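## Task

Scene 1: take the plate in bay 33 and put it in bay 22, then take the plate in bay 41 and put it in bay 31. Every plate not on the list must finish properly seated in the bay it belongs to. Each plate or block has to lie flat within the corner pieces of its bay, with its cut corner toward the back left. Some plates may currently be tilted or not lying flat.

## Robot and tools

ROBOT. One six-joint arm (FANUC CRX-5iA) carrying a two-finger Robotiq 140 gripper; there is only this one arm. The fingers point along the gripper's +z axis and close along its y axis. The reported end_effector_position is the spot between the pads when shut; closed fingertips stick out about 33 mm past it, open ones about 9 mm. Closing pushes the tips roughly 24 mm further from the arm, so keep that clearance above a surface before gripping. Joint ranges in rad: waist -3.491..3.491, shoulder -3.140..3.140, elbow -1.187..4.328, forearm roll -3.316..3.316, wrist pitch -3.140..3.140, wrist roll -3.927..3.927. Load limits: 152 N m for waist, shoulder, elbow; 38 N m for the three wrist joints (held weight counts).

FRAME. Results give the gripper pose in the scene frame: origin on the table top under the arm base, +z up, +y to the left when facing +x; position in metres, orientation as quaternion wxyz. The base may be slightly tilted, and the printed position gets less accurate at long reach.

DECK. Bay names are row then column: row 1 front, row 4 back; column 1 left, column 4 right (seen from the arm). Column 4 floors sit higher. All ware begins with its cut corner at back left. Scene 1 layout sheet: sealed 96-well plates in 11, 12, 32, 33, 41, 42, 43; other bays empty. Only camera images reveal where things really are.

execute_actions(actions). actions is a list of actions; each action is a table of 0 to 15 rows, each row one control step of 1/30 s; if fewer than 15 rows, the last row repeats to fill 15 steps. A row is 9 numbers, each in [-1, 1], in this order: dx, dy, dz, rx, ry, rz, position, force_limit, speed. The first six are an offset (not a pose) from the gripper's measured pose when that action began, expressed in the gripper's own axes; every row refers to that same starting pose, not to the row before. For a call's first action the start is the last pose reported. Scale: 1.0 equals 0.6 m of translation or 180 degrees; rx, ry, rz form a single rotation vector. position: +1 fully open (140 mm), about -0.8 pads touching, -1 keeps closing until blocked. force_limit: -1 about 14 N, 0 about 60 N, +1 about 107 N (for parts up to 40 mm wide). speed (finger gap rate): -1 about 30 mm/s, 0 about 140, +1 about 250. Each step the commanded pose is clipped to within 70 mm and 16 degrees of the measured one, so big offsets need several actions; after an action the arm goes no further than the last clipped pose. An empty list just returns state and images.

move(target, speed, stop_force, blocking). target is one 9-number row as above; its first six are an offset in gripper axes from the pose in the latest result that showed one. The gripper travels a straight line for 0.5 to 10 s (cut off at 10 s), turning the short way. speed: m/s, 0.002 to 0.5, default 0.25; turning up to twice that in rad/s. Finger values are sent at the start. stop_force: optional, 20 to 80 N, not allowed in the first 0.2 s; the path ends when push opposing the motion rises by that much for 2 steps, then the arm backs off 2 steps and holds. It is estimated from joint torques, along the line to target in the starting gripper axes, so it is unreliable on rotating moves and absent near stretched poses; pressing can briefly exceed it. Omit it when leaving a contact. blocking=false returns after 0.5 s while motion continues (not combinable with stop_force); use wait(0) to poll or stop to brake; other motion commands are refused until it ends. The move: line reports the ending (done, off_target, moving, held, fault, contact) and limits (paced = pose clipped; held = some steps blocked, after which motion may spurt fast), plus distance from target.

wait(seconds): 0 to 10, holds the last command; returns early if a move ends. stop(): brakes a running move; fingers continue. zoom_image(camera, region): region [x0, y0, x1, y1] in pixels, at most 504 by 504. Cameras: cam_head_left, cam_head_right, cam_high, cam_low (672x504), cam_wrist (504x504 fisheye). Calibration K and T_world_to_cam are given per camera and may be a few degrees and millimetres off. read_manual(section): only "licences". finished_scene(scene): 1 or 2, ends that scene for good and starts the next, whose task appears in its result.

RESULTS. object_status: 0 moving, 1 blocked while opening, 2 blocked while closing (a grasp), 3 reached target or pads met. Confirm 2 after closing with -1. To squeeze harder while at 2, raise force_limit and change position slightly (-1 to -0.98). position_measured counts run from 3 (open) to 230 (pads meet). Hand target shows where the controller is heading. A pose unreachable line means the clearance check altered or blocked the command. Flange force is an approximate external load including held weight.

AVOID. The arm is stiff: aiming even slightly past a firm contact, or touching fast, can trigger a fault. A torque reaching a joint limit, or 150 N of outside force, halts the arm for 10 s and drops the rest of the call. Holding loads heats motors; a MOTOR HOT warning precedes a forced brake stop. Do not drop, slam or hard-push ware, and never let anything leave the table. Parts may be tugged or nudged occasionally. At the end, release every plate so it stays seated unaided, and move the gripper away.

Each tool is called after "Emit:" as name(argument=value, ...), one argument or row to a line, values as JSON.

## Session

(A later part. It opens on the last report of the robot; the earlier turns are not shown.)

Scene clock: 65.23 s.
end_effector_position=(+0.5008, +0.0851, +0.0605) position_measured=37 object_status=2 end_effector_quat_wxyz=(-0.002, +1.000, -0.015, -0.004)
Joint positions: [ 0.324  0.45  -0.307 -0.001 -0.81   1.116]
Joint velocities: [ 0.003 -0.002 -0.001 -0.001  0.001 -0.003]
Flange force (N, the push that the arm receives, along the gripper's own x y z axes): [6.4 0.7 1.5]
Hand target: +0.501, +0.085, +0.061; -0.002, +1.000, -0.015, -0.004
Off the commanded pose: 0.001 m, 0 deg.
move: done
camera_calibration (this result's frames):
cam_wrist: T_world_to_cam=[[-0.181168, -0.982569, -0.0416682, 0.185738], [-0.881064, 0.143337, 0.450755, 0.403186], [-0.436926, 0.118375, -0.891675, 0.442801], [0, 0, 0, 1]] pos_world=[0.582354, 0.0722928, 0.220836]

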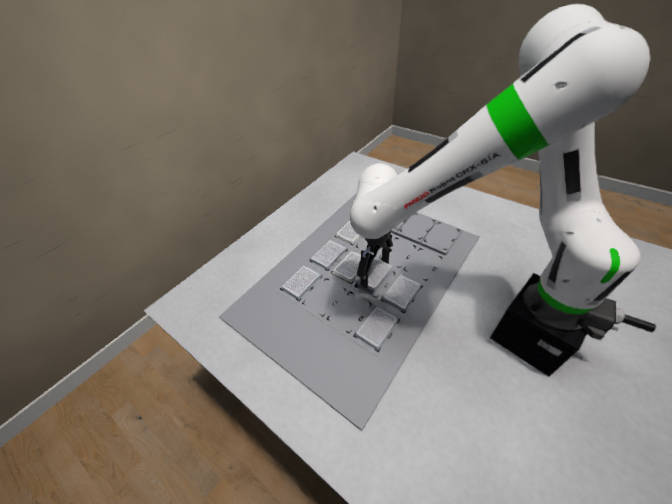

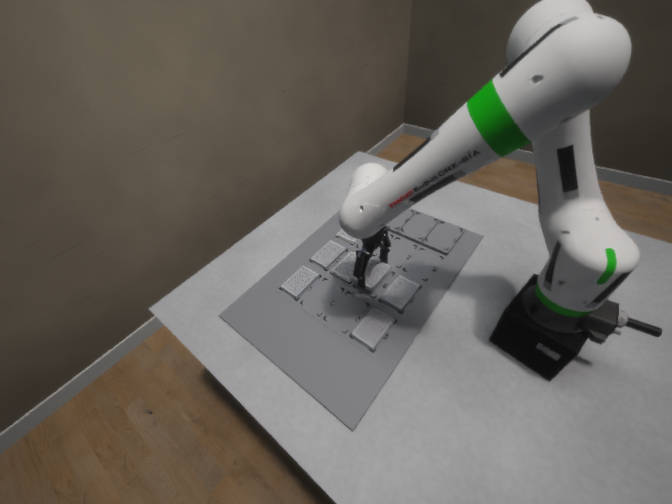

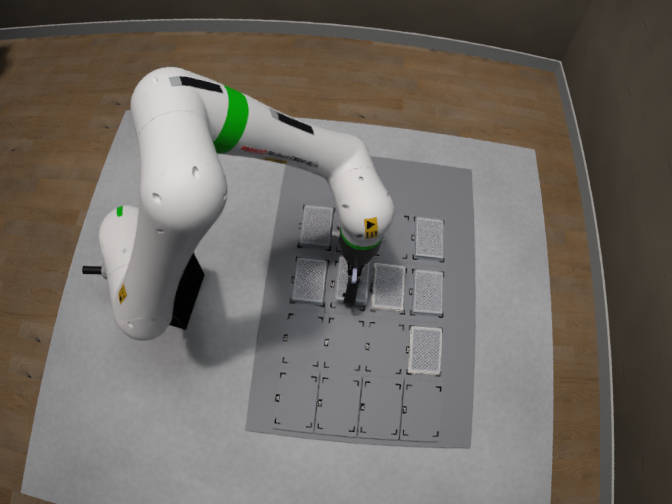

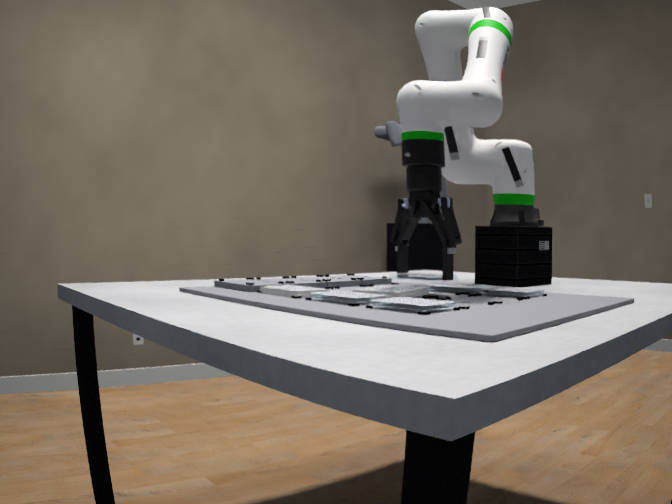

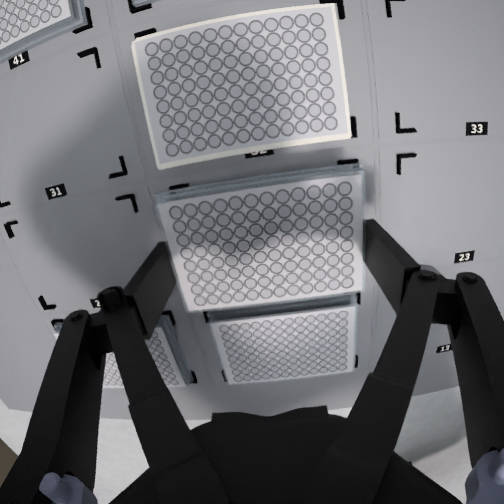

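Emit:
move(
  target=[-0.009,0.0043,0.0008,0,0,0,-1,-0.4,-1],
  speed=0.03,
)

Emit:
zoom_image(
  camera="cam_wrist",
  region=[90, 90, 430, 230],
)

Emit:
move(
  target=[0,0,0.033,0,0,0,-1,-0.4,-1],
  speed=0.03,
)

Emit:
zoom_image(
  camera="cam_wrist",
  region=[130, 130, 390, 230],
)

Scene clock: 73.57 s.
end_effector_position=(+0.4954, +0.0828, +0.0601) position_measured=37 object_status=2 end_effector_quat_wxyz=(-0.002, +1.000, -0.015, -0.004)
Joint positions: [ 0.324  0.44  -0.324 -0.    -0.803  1.116]
Joint velocities: [-0.    -0.003 -0.004 -0.002  0.001  0.001]
Flange force (N, the push that the arm receives, along the gripper's own x y z axes): [7.2 -0.4 1.6]
Hand target: +0.495, +0.083, +0.060; -0.002, +1.000, -0.015, -0.004
Off the commanded pose: 0.000 m, 0 deg.
move: done
camera_calibration (this result's frames):
cam_wrist: T_world_to_cam=[[-0.181025, -0.982597, -0.0416166, 0.182408], [-0.881093, 0.143235, 0.450732, 0.398979], [-0.436927, 0.118262, -0.891689, 0.440373], [0, 0, 0, 1]] pos_world=[0.576969, 0.0700068, 0.220435]

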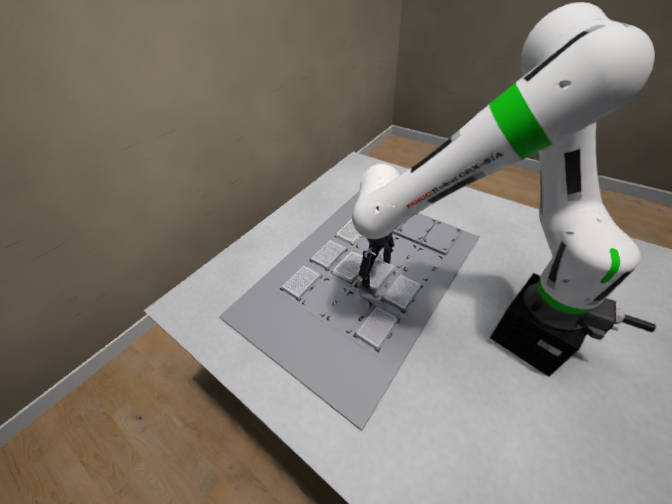

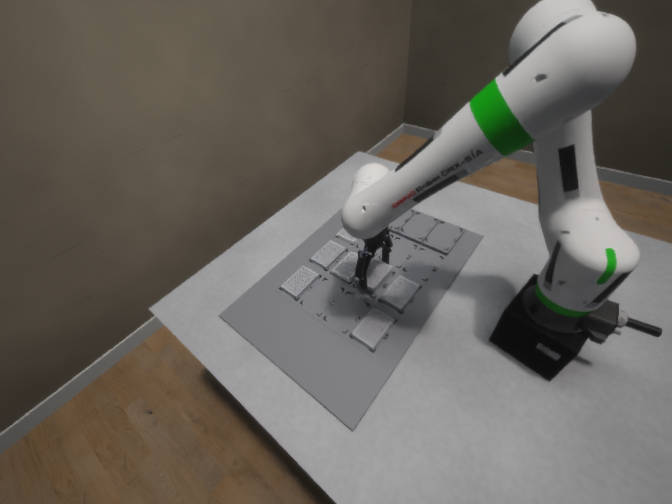

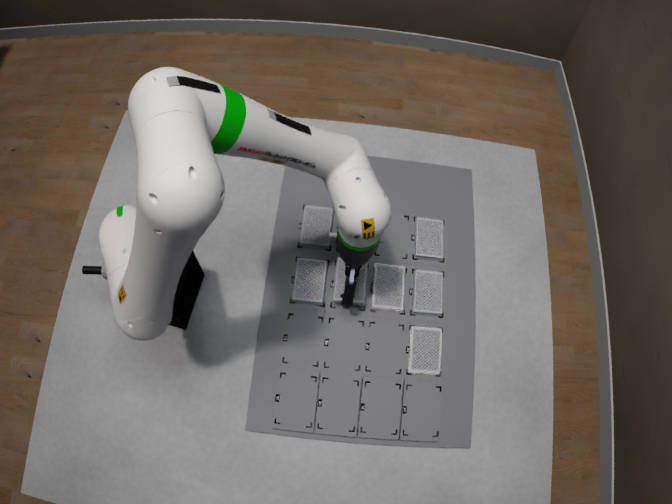

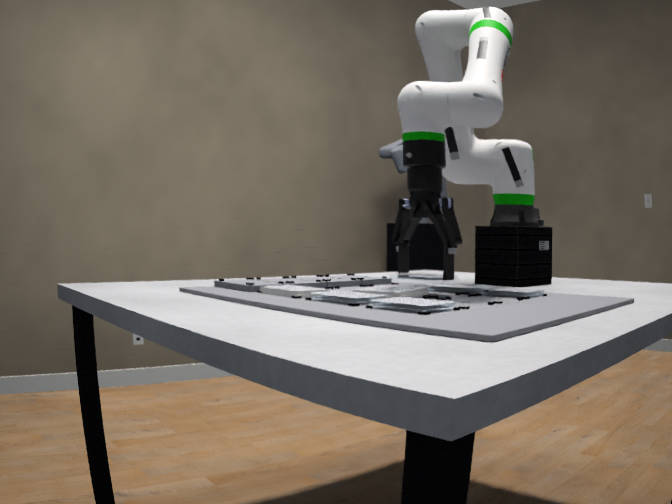

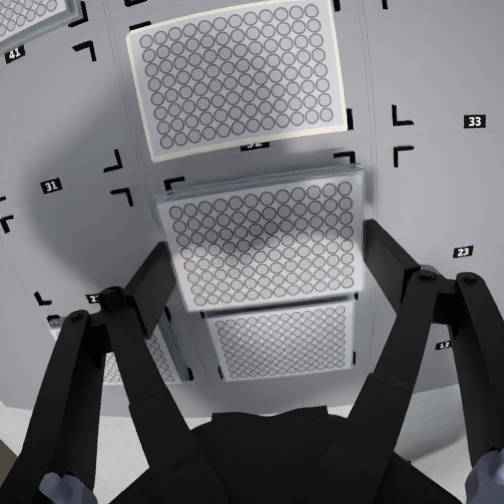

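Region (90, 90, 430, 230) of cam_wrist's 504x504 image, scaled by 1.482, with more detail than that image has; it fills the top 208 rows of this view, and the rest is white.

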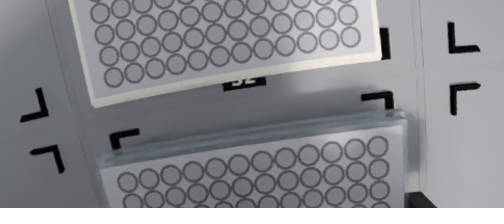

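Scene clock: 74.53 s.
end_effector_position=(+0.4952, +0.0829, +0.0405) position_measured=37 object_status=2 end_effector_quat_wxyz=(-0.002, +1.000, -0.015, -0.004)
Joint positions: [ 0.324  0.476 -0.332 -0.    -0.759  1.116]
Joint velocities: [-0.     0.004 -0.001 -0.     0.003  0.002]
Flange force (N, the push that the arm receives, along the gripper's own x y z axes): [2.6 -0.4 1.1]
Hand target: +0.495, +0.083, +0.040; -0.002, +1.000, -0.015, -0.004
Off the commanded pose: 0.000 m, 0 deg.
move: done
camera_calibration (this result's frames):
cam_wrist: T_world_to_cam=[[-0.181012, -0.9826, -0.0416096, 0.181569], [-0.8811, 0.143228, 0.45072, 0.407653], [-0.436917, 0.118248, -0.891695, 0.422712], [0, 0, 0, 1]] pos_world=[0.57674, 0.0700377, 0.200749]

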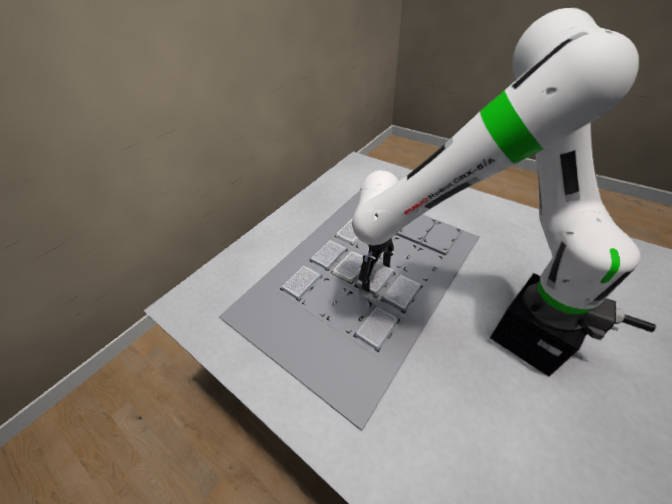

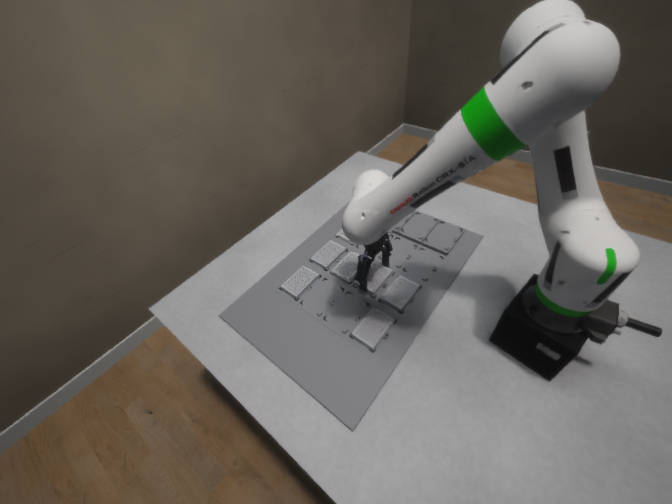

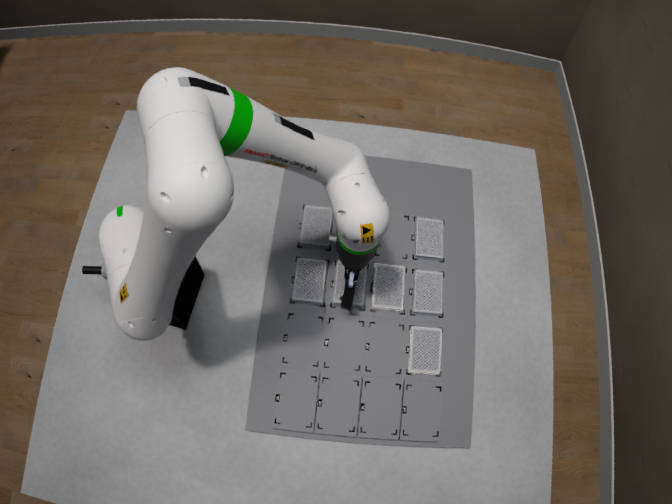

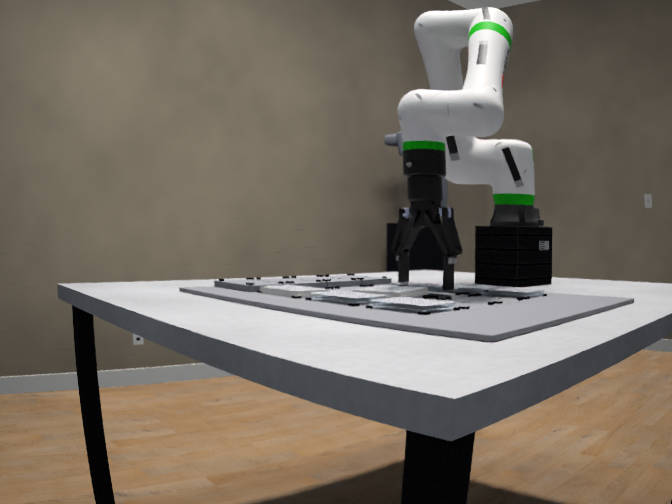

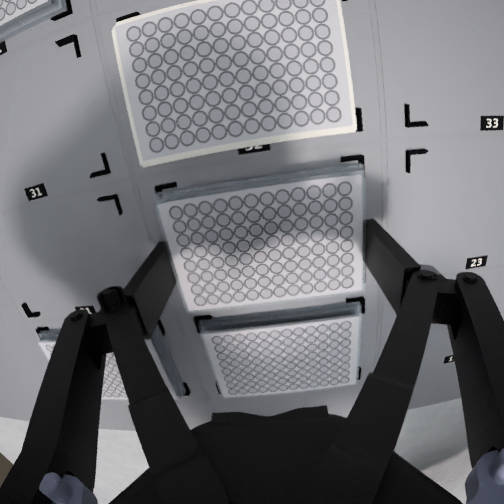

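Region (130, 130, 390, 230) of cam_wrist's 504x504 image, scaled by 1.938, with more detail than that image has; it fills the top 194 rows of this view, and the rest is white.

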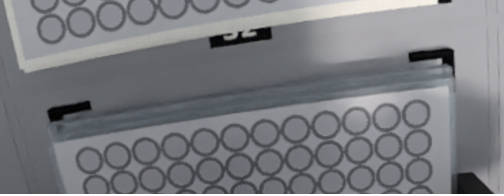

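Emit:
move(
  target=[0,0,0.005,0,0,-0.004,-1,-0.4,-1],
  speed=0.01,
)

Emit:
move(
  target=[0,0,0.02,0,0,0,-1,-0.4,-1],
  speed=0.003,
  stop_force=20,
)

Emit:
zoom_image(
  camera="cam_wrist",
  region=[130, 130, 390, 230],
)

Scene clock: 82.73 s.
end_effector_position=(+0.4952, +0.0829, +0.0375) position_measured=37 object_status=2 end_effector_quat_wxyz=(-0.002, +1.000, -0.009, -0.004)
Joint positions: [ 0.324  0.481 -0.333 -0.    -0.753  1.128]
Joint velocities: [-0.001  0.    -0.     0.001  0.001  0.002]
Flange force (N, the push that the arm receives, along the gripper's own x y z axes): [4.9 0.0 2.7]
Hand target: +0.495, +0.083, +0.037; -0.002, +1.000, -0.008, -0.004
Off the commanded pose: 0.000 m, 0 deg.
move: done
camera_calibration (this result's frames):
cam_wrist: T_world_to_cam=[[-0.168811, -0.984766, -0.041694, 0.175579], [-0.882834, 0.132256, 0.45068, 0.410731], [-0.4383, 0.112889, -0.891711, 0.421193], [0, 0, 0, 1]] pos_world=[0.576856, 0.0710344, 0.197795]

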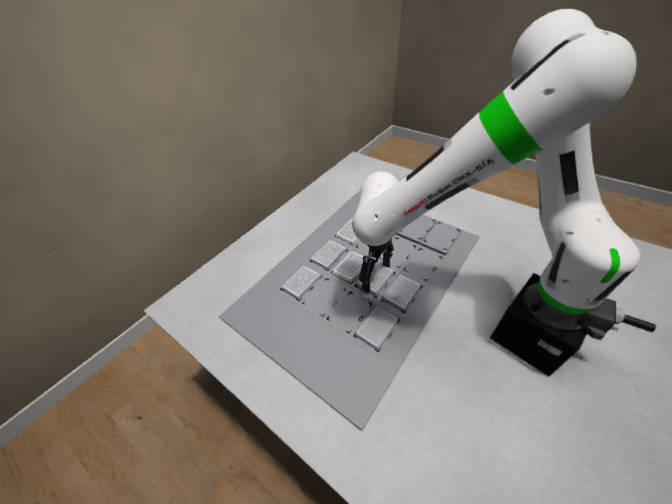

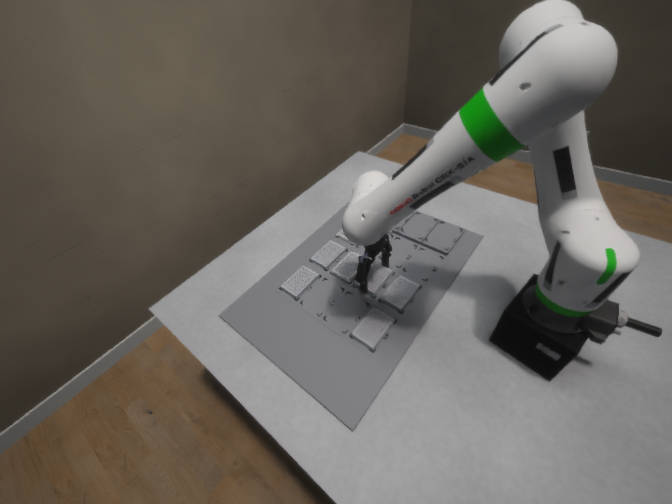

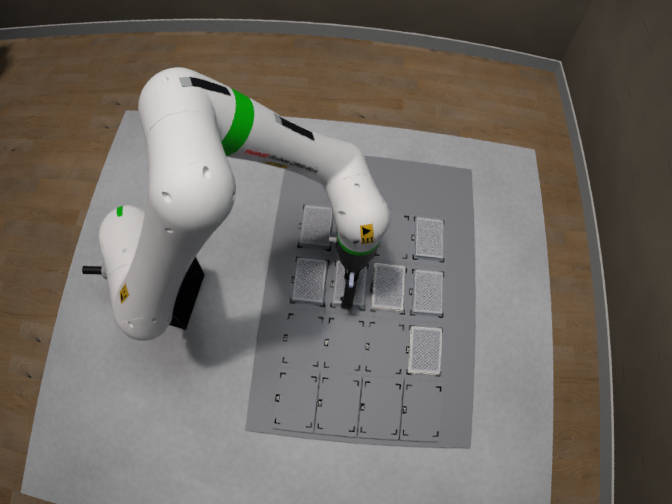

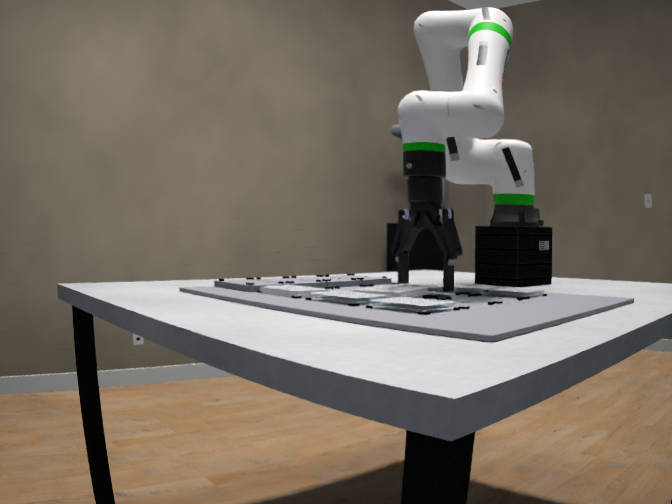

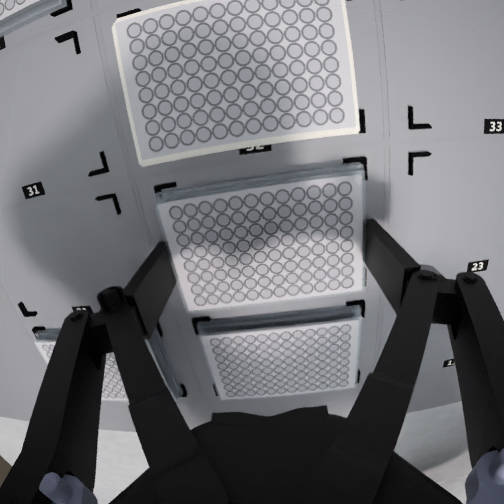

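Scene clock: 85.10 s.
end_effector_position=(+0.4951, +0.0829, +0.0315) position_measured=37 object_status=2 end_effector_quat_wxyz=(-0.002, +1.000, -0.009, -0.004)
Joint positions: [ 0.324  0.493 -0.334 -0.    -0.74   1.128]
Joint velocities: [ 0.001 -0.002 -0.001  0.002 -0.003 -0.   ]
Flange force (N, the push that the arm receives, along the gripper's own x y z axes): [-2.4 5.4 -24.1]
Hand target: +0.495, +0.083, +0.032; -0.002, +1.000, -0.009, -0.004
Off the commanded pose: 0.006 m, 0 deg.
move: contact
camera_calibration (this result's frames):
cam_wrist: T_world_to_cam=[[-0.168791, -0.98477, -0.0416873, 0.175316], [-0.882863, 0.132248, 0.450627, 0.413421], [-0.43825, 0.112866, -0.891739, 0.415782], [0, 0, 0, 1]] pos_world=[0.576802, 0.0710447, 0.19178]

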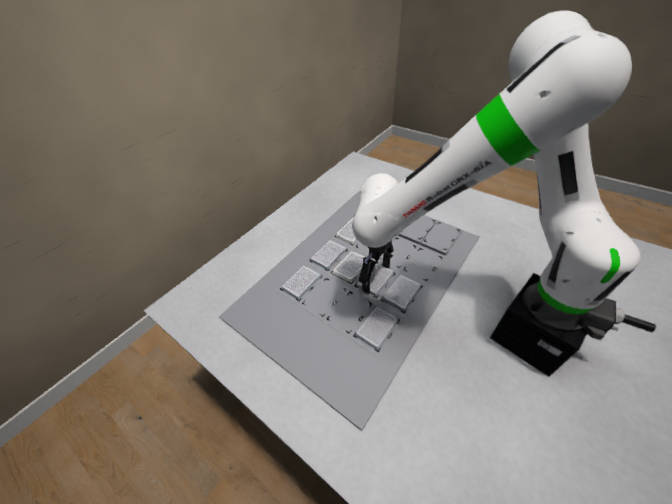

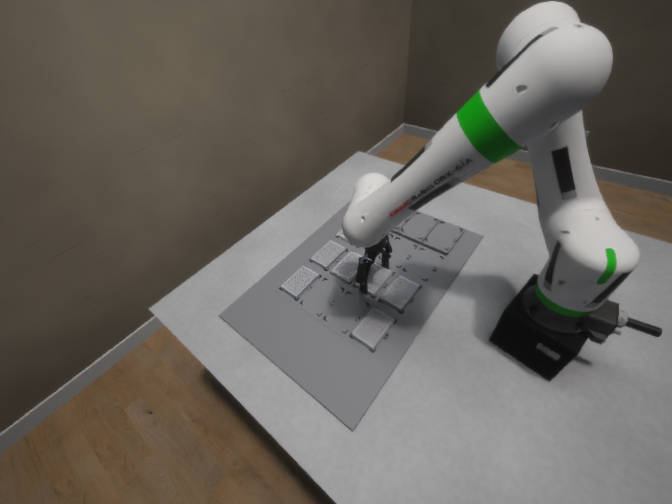

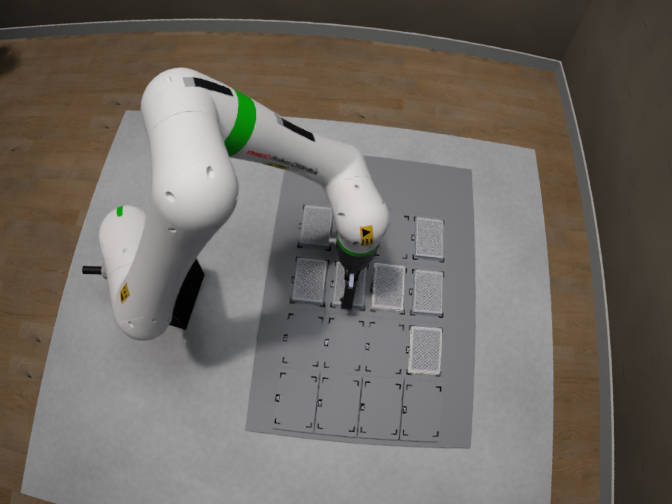

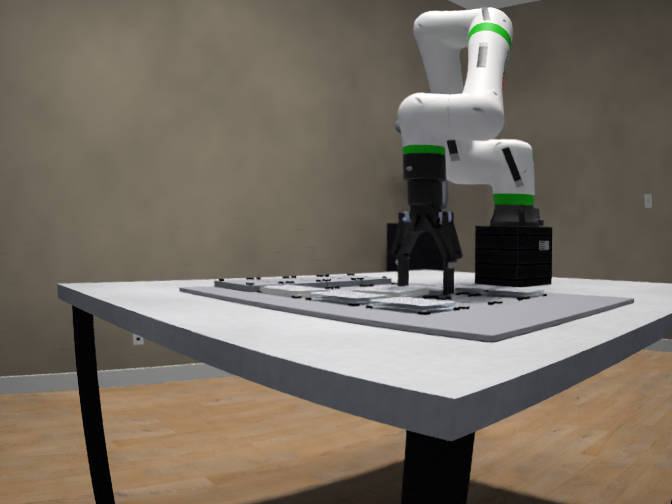

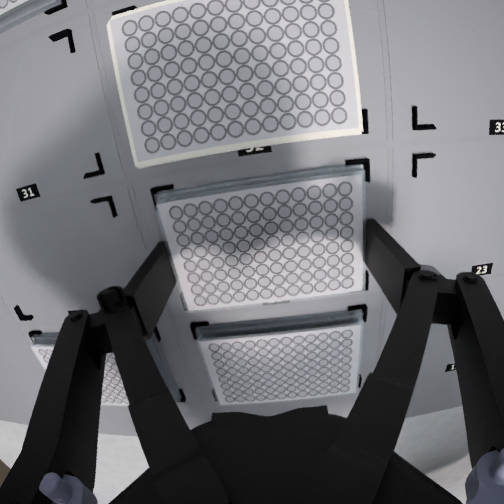

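Region (130, 130, 390, 230) of cam_wrist's 504x504 image, scaled by 1.938, with more detail than that image has; it fills the top 194 rows of this view, and the rest is white.

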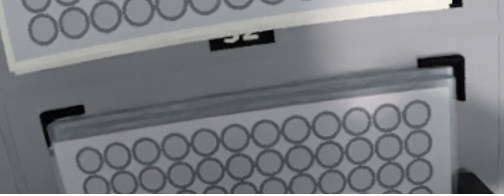

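Emit:
move(
  target=[0,0.0017,-0.001,0,0,0,-1,-0.4,-1],
  speed=0.003,
)

Emit:
move(
  target=[0,0,0.01,0,0,0,-1,-0.4,-1],
  speed=0.003,
  stop_force=20,
)

Scene clock: 91.10 s.
end_effector_position=(+0.4951, +0.0819, +0.0321) position_measured=37 object_status=2 end_effector_quat_wxyz=(-0.002, +1.000, -0.009, -0.004)
Joint positions: [ 0.322  0.491 -0.335 -0.    -0.741  1.13 ]
Joint velocities: [-0.001  0.     0.     0.001 -0.    -0.001]
Flange force (N, the push that the arm receives, along the gripper's own x y z axes): [4.0 -1.3 4.8]
Hand target: +0.495, +0.082, +0.032; -0.002, +1.000, -0.009, -0.004
Off the commanded pose: 0.000 m, 0 deg.
move: done
camera_calibration (this result's frames):
cam_wrist: T_world_to_cam=[[-0.168765, -0.984774, -0.041685, 0.174352], [-0.88287, 0.132227, 0.450619, 0.413283], [-0.438246, 0.112851, -0.891743, 0.416412], [0, 0, 0, 1]] pos_world=[0.57679, 0.0700574, 0.192367]

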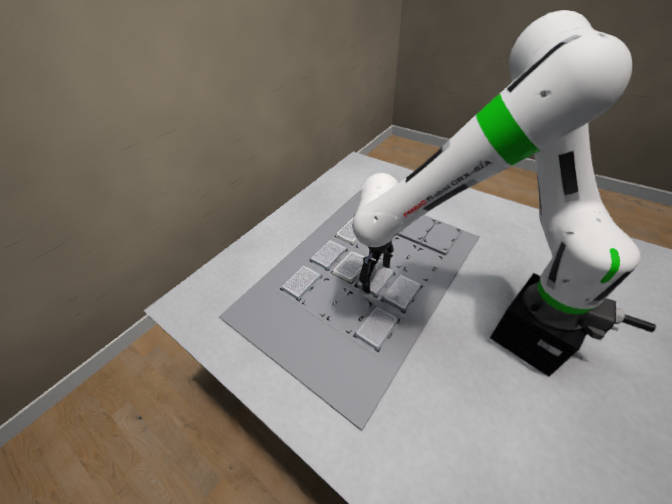

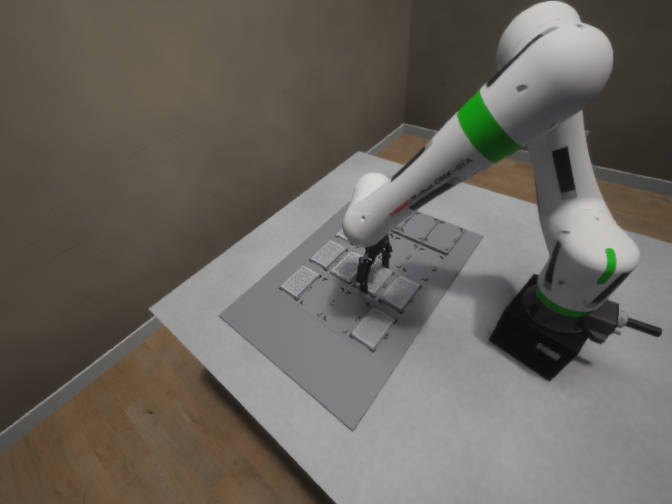

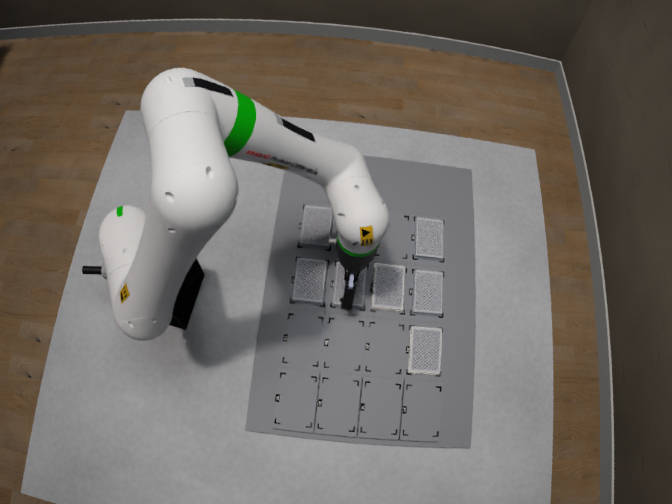

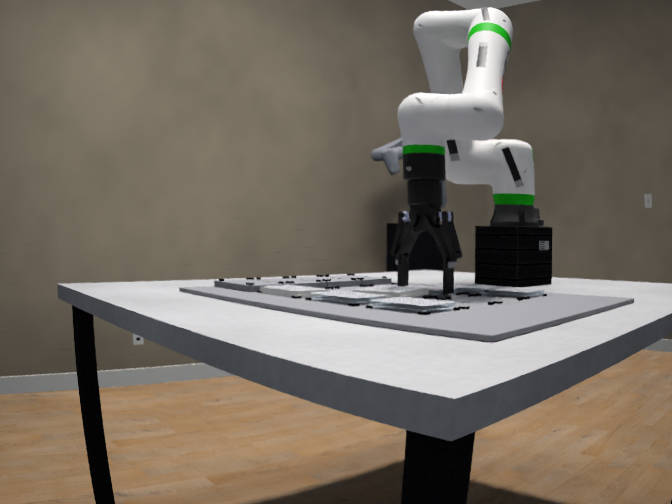

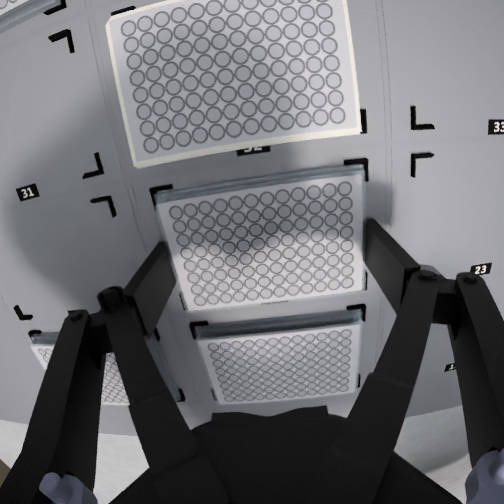

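Scene clock: 91.67 s.
end_effector_position=(+0.4951, +0.0819, +0.0314) position_measured=37 object_status=2 end_effector_quat_wxyz=(-0.002, +1.000, -0.009, -0.004)
Joint positions: [ 0.322  0.493 -0.335 -0.    -0.739  1.13 ]
Joint velocities: [ 0.     0.    -0.001  0.001 -0.003  0.001]
Flange force (N, the push that the arm receives, along the gripper's own x y z axes): [-1.3 -2.0 -22.7]
Hand target: +0.495, +0.082, +0.032; -0.002, +1.000, -0.009, -0.004
Off the commanded pose: 0.005 m, 0 deg.
move: contact
camera_calibration (this result's frames):
cam_wrist: T_world_to_cam=[[-0.168766, -0.984773, -0.0417133, 0.174331], [-0.88289, 0.13222, 0.45058, 0.413589], [-0.438204, 0.112871, -0.891761, 0.415833], [0, 0, 0, 1]] pos_world=[0.576795, 0.0700569, 0.19174]

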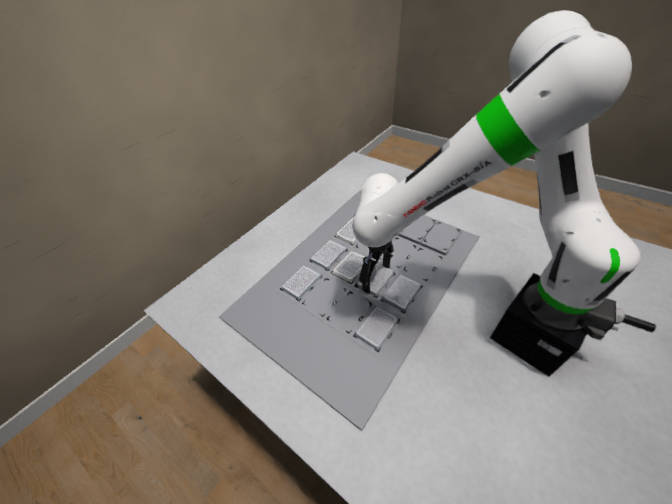

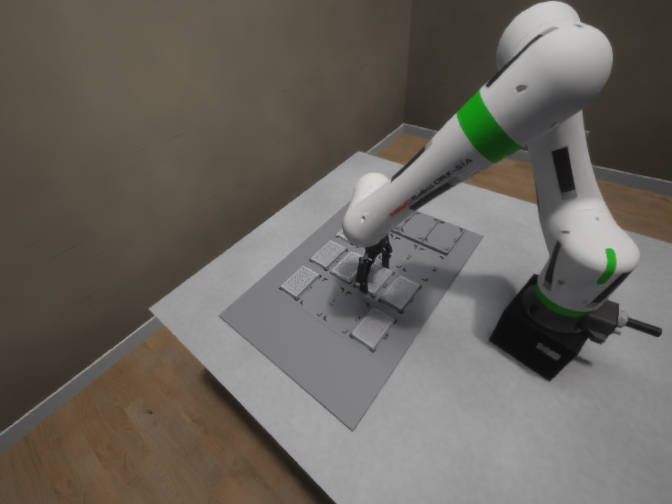

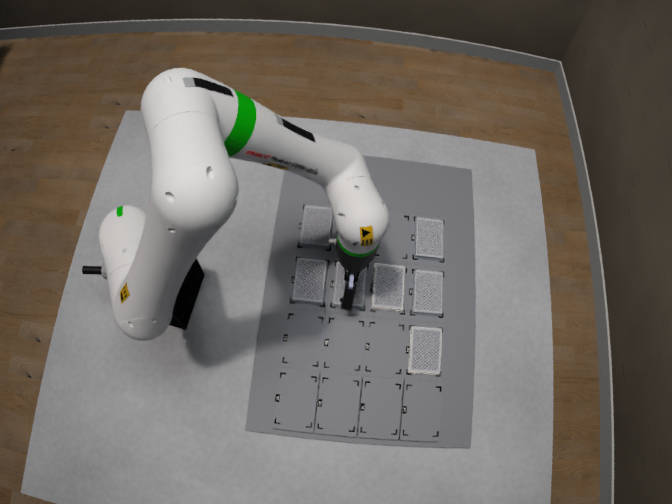

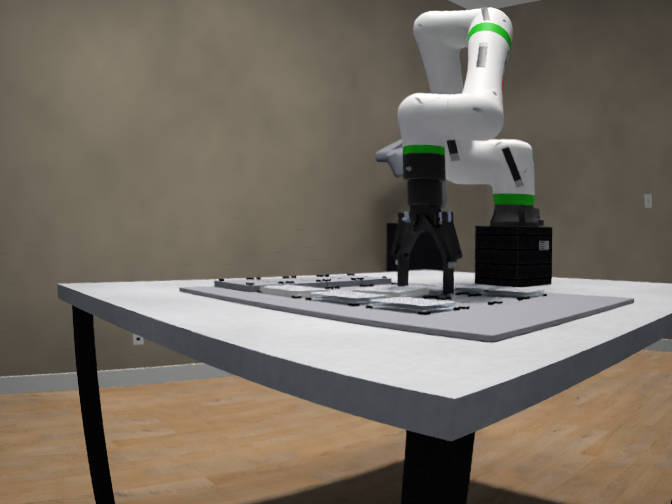

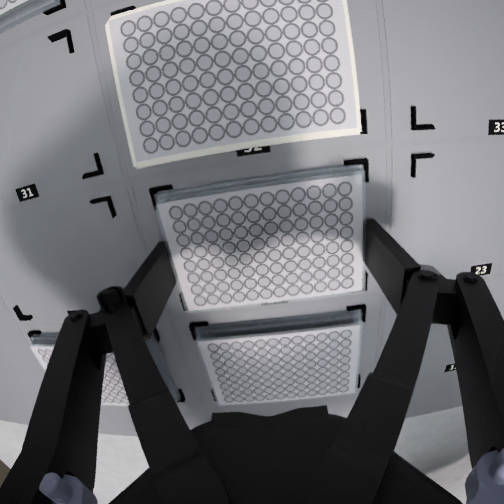

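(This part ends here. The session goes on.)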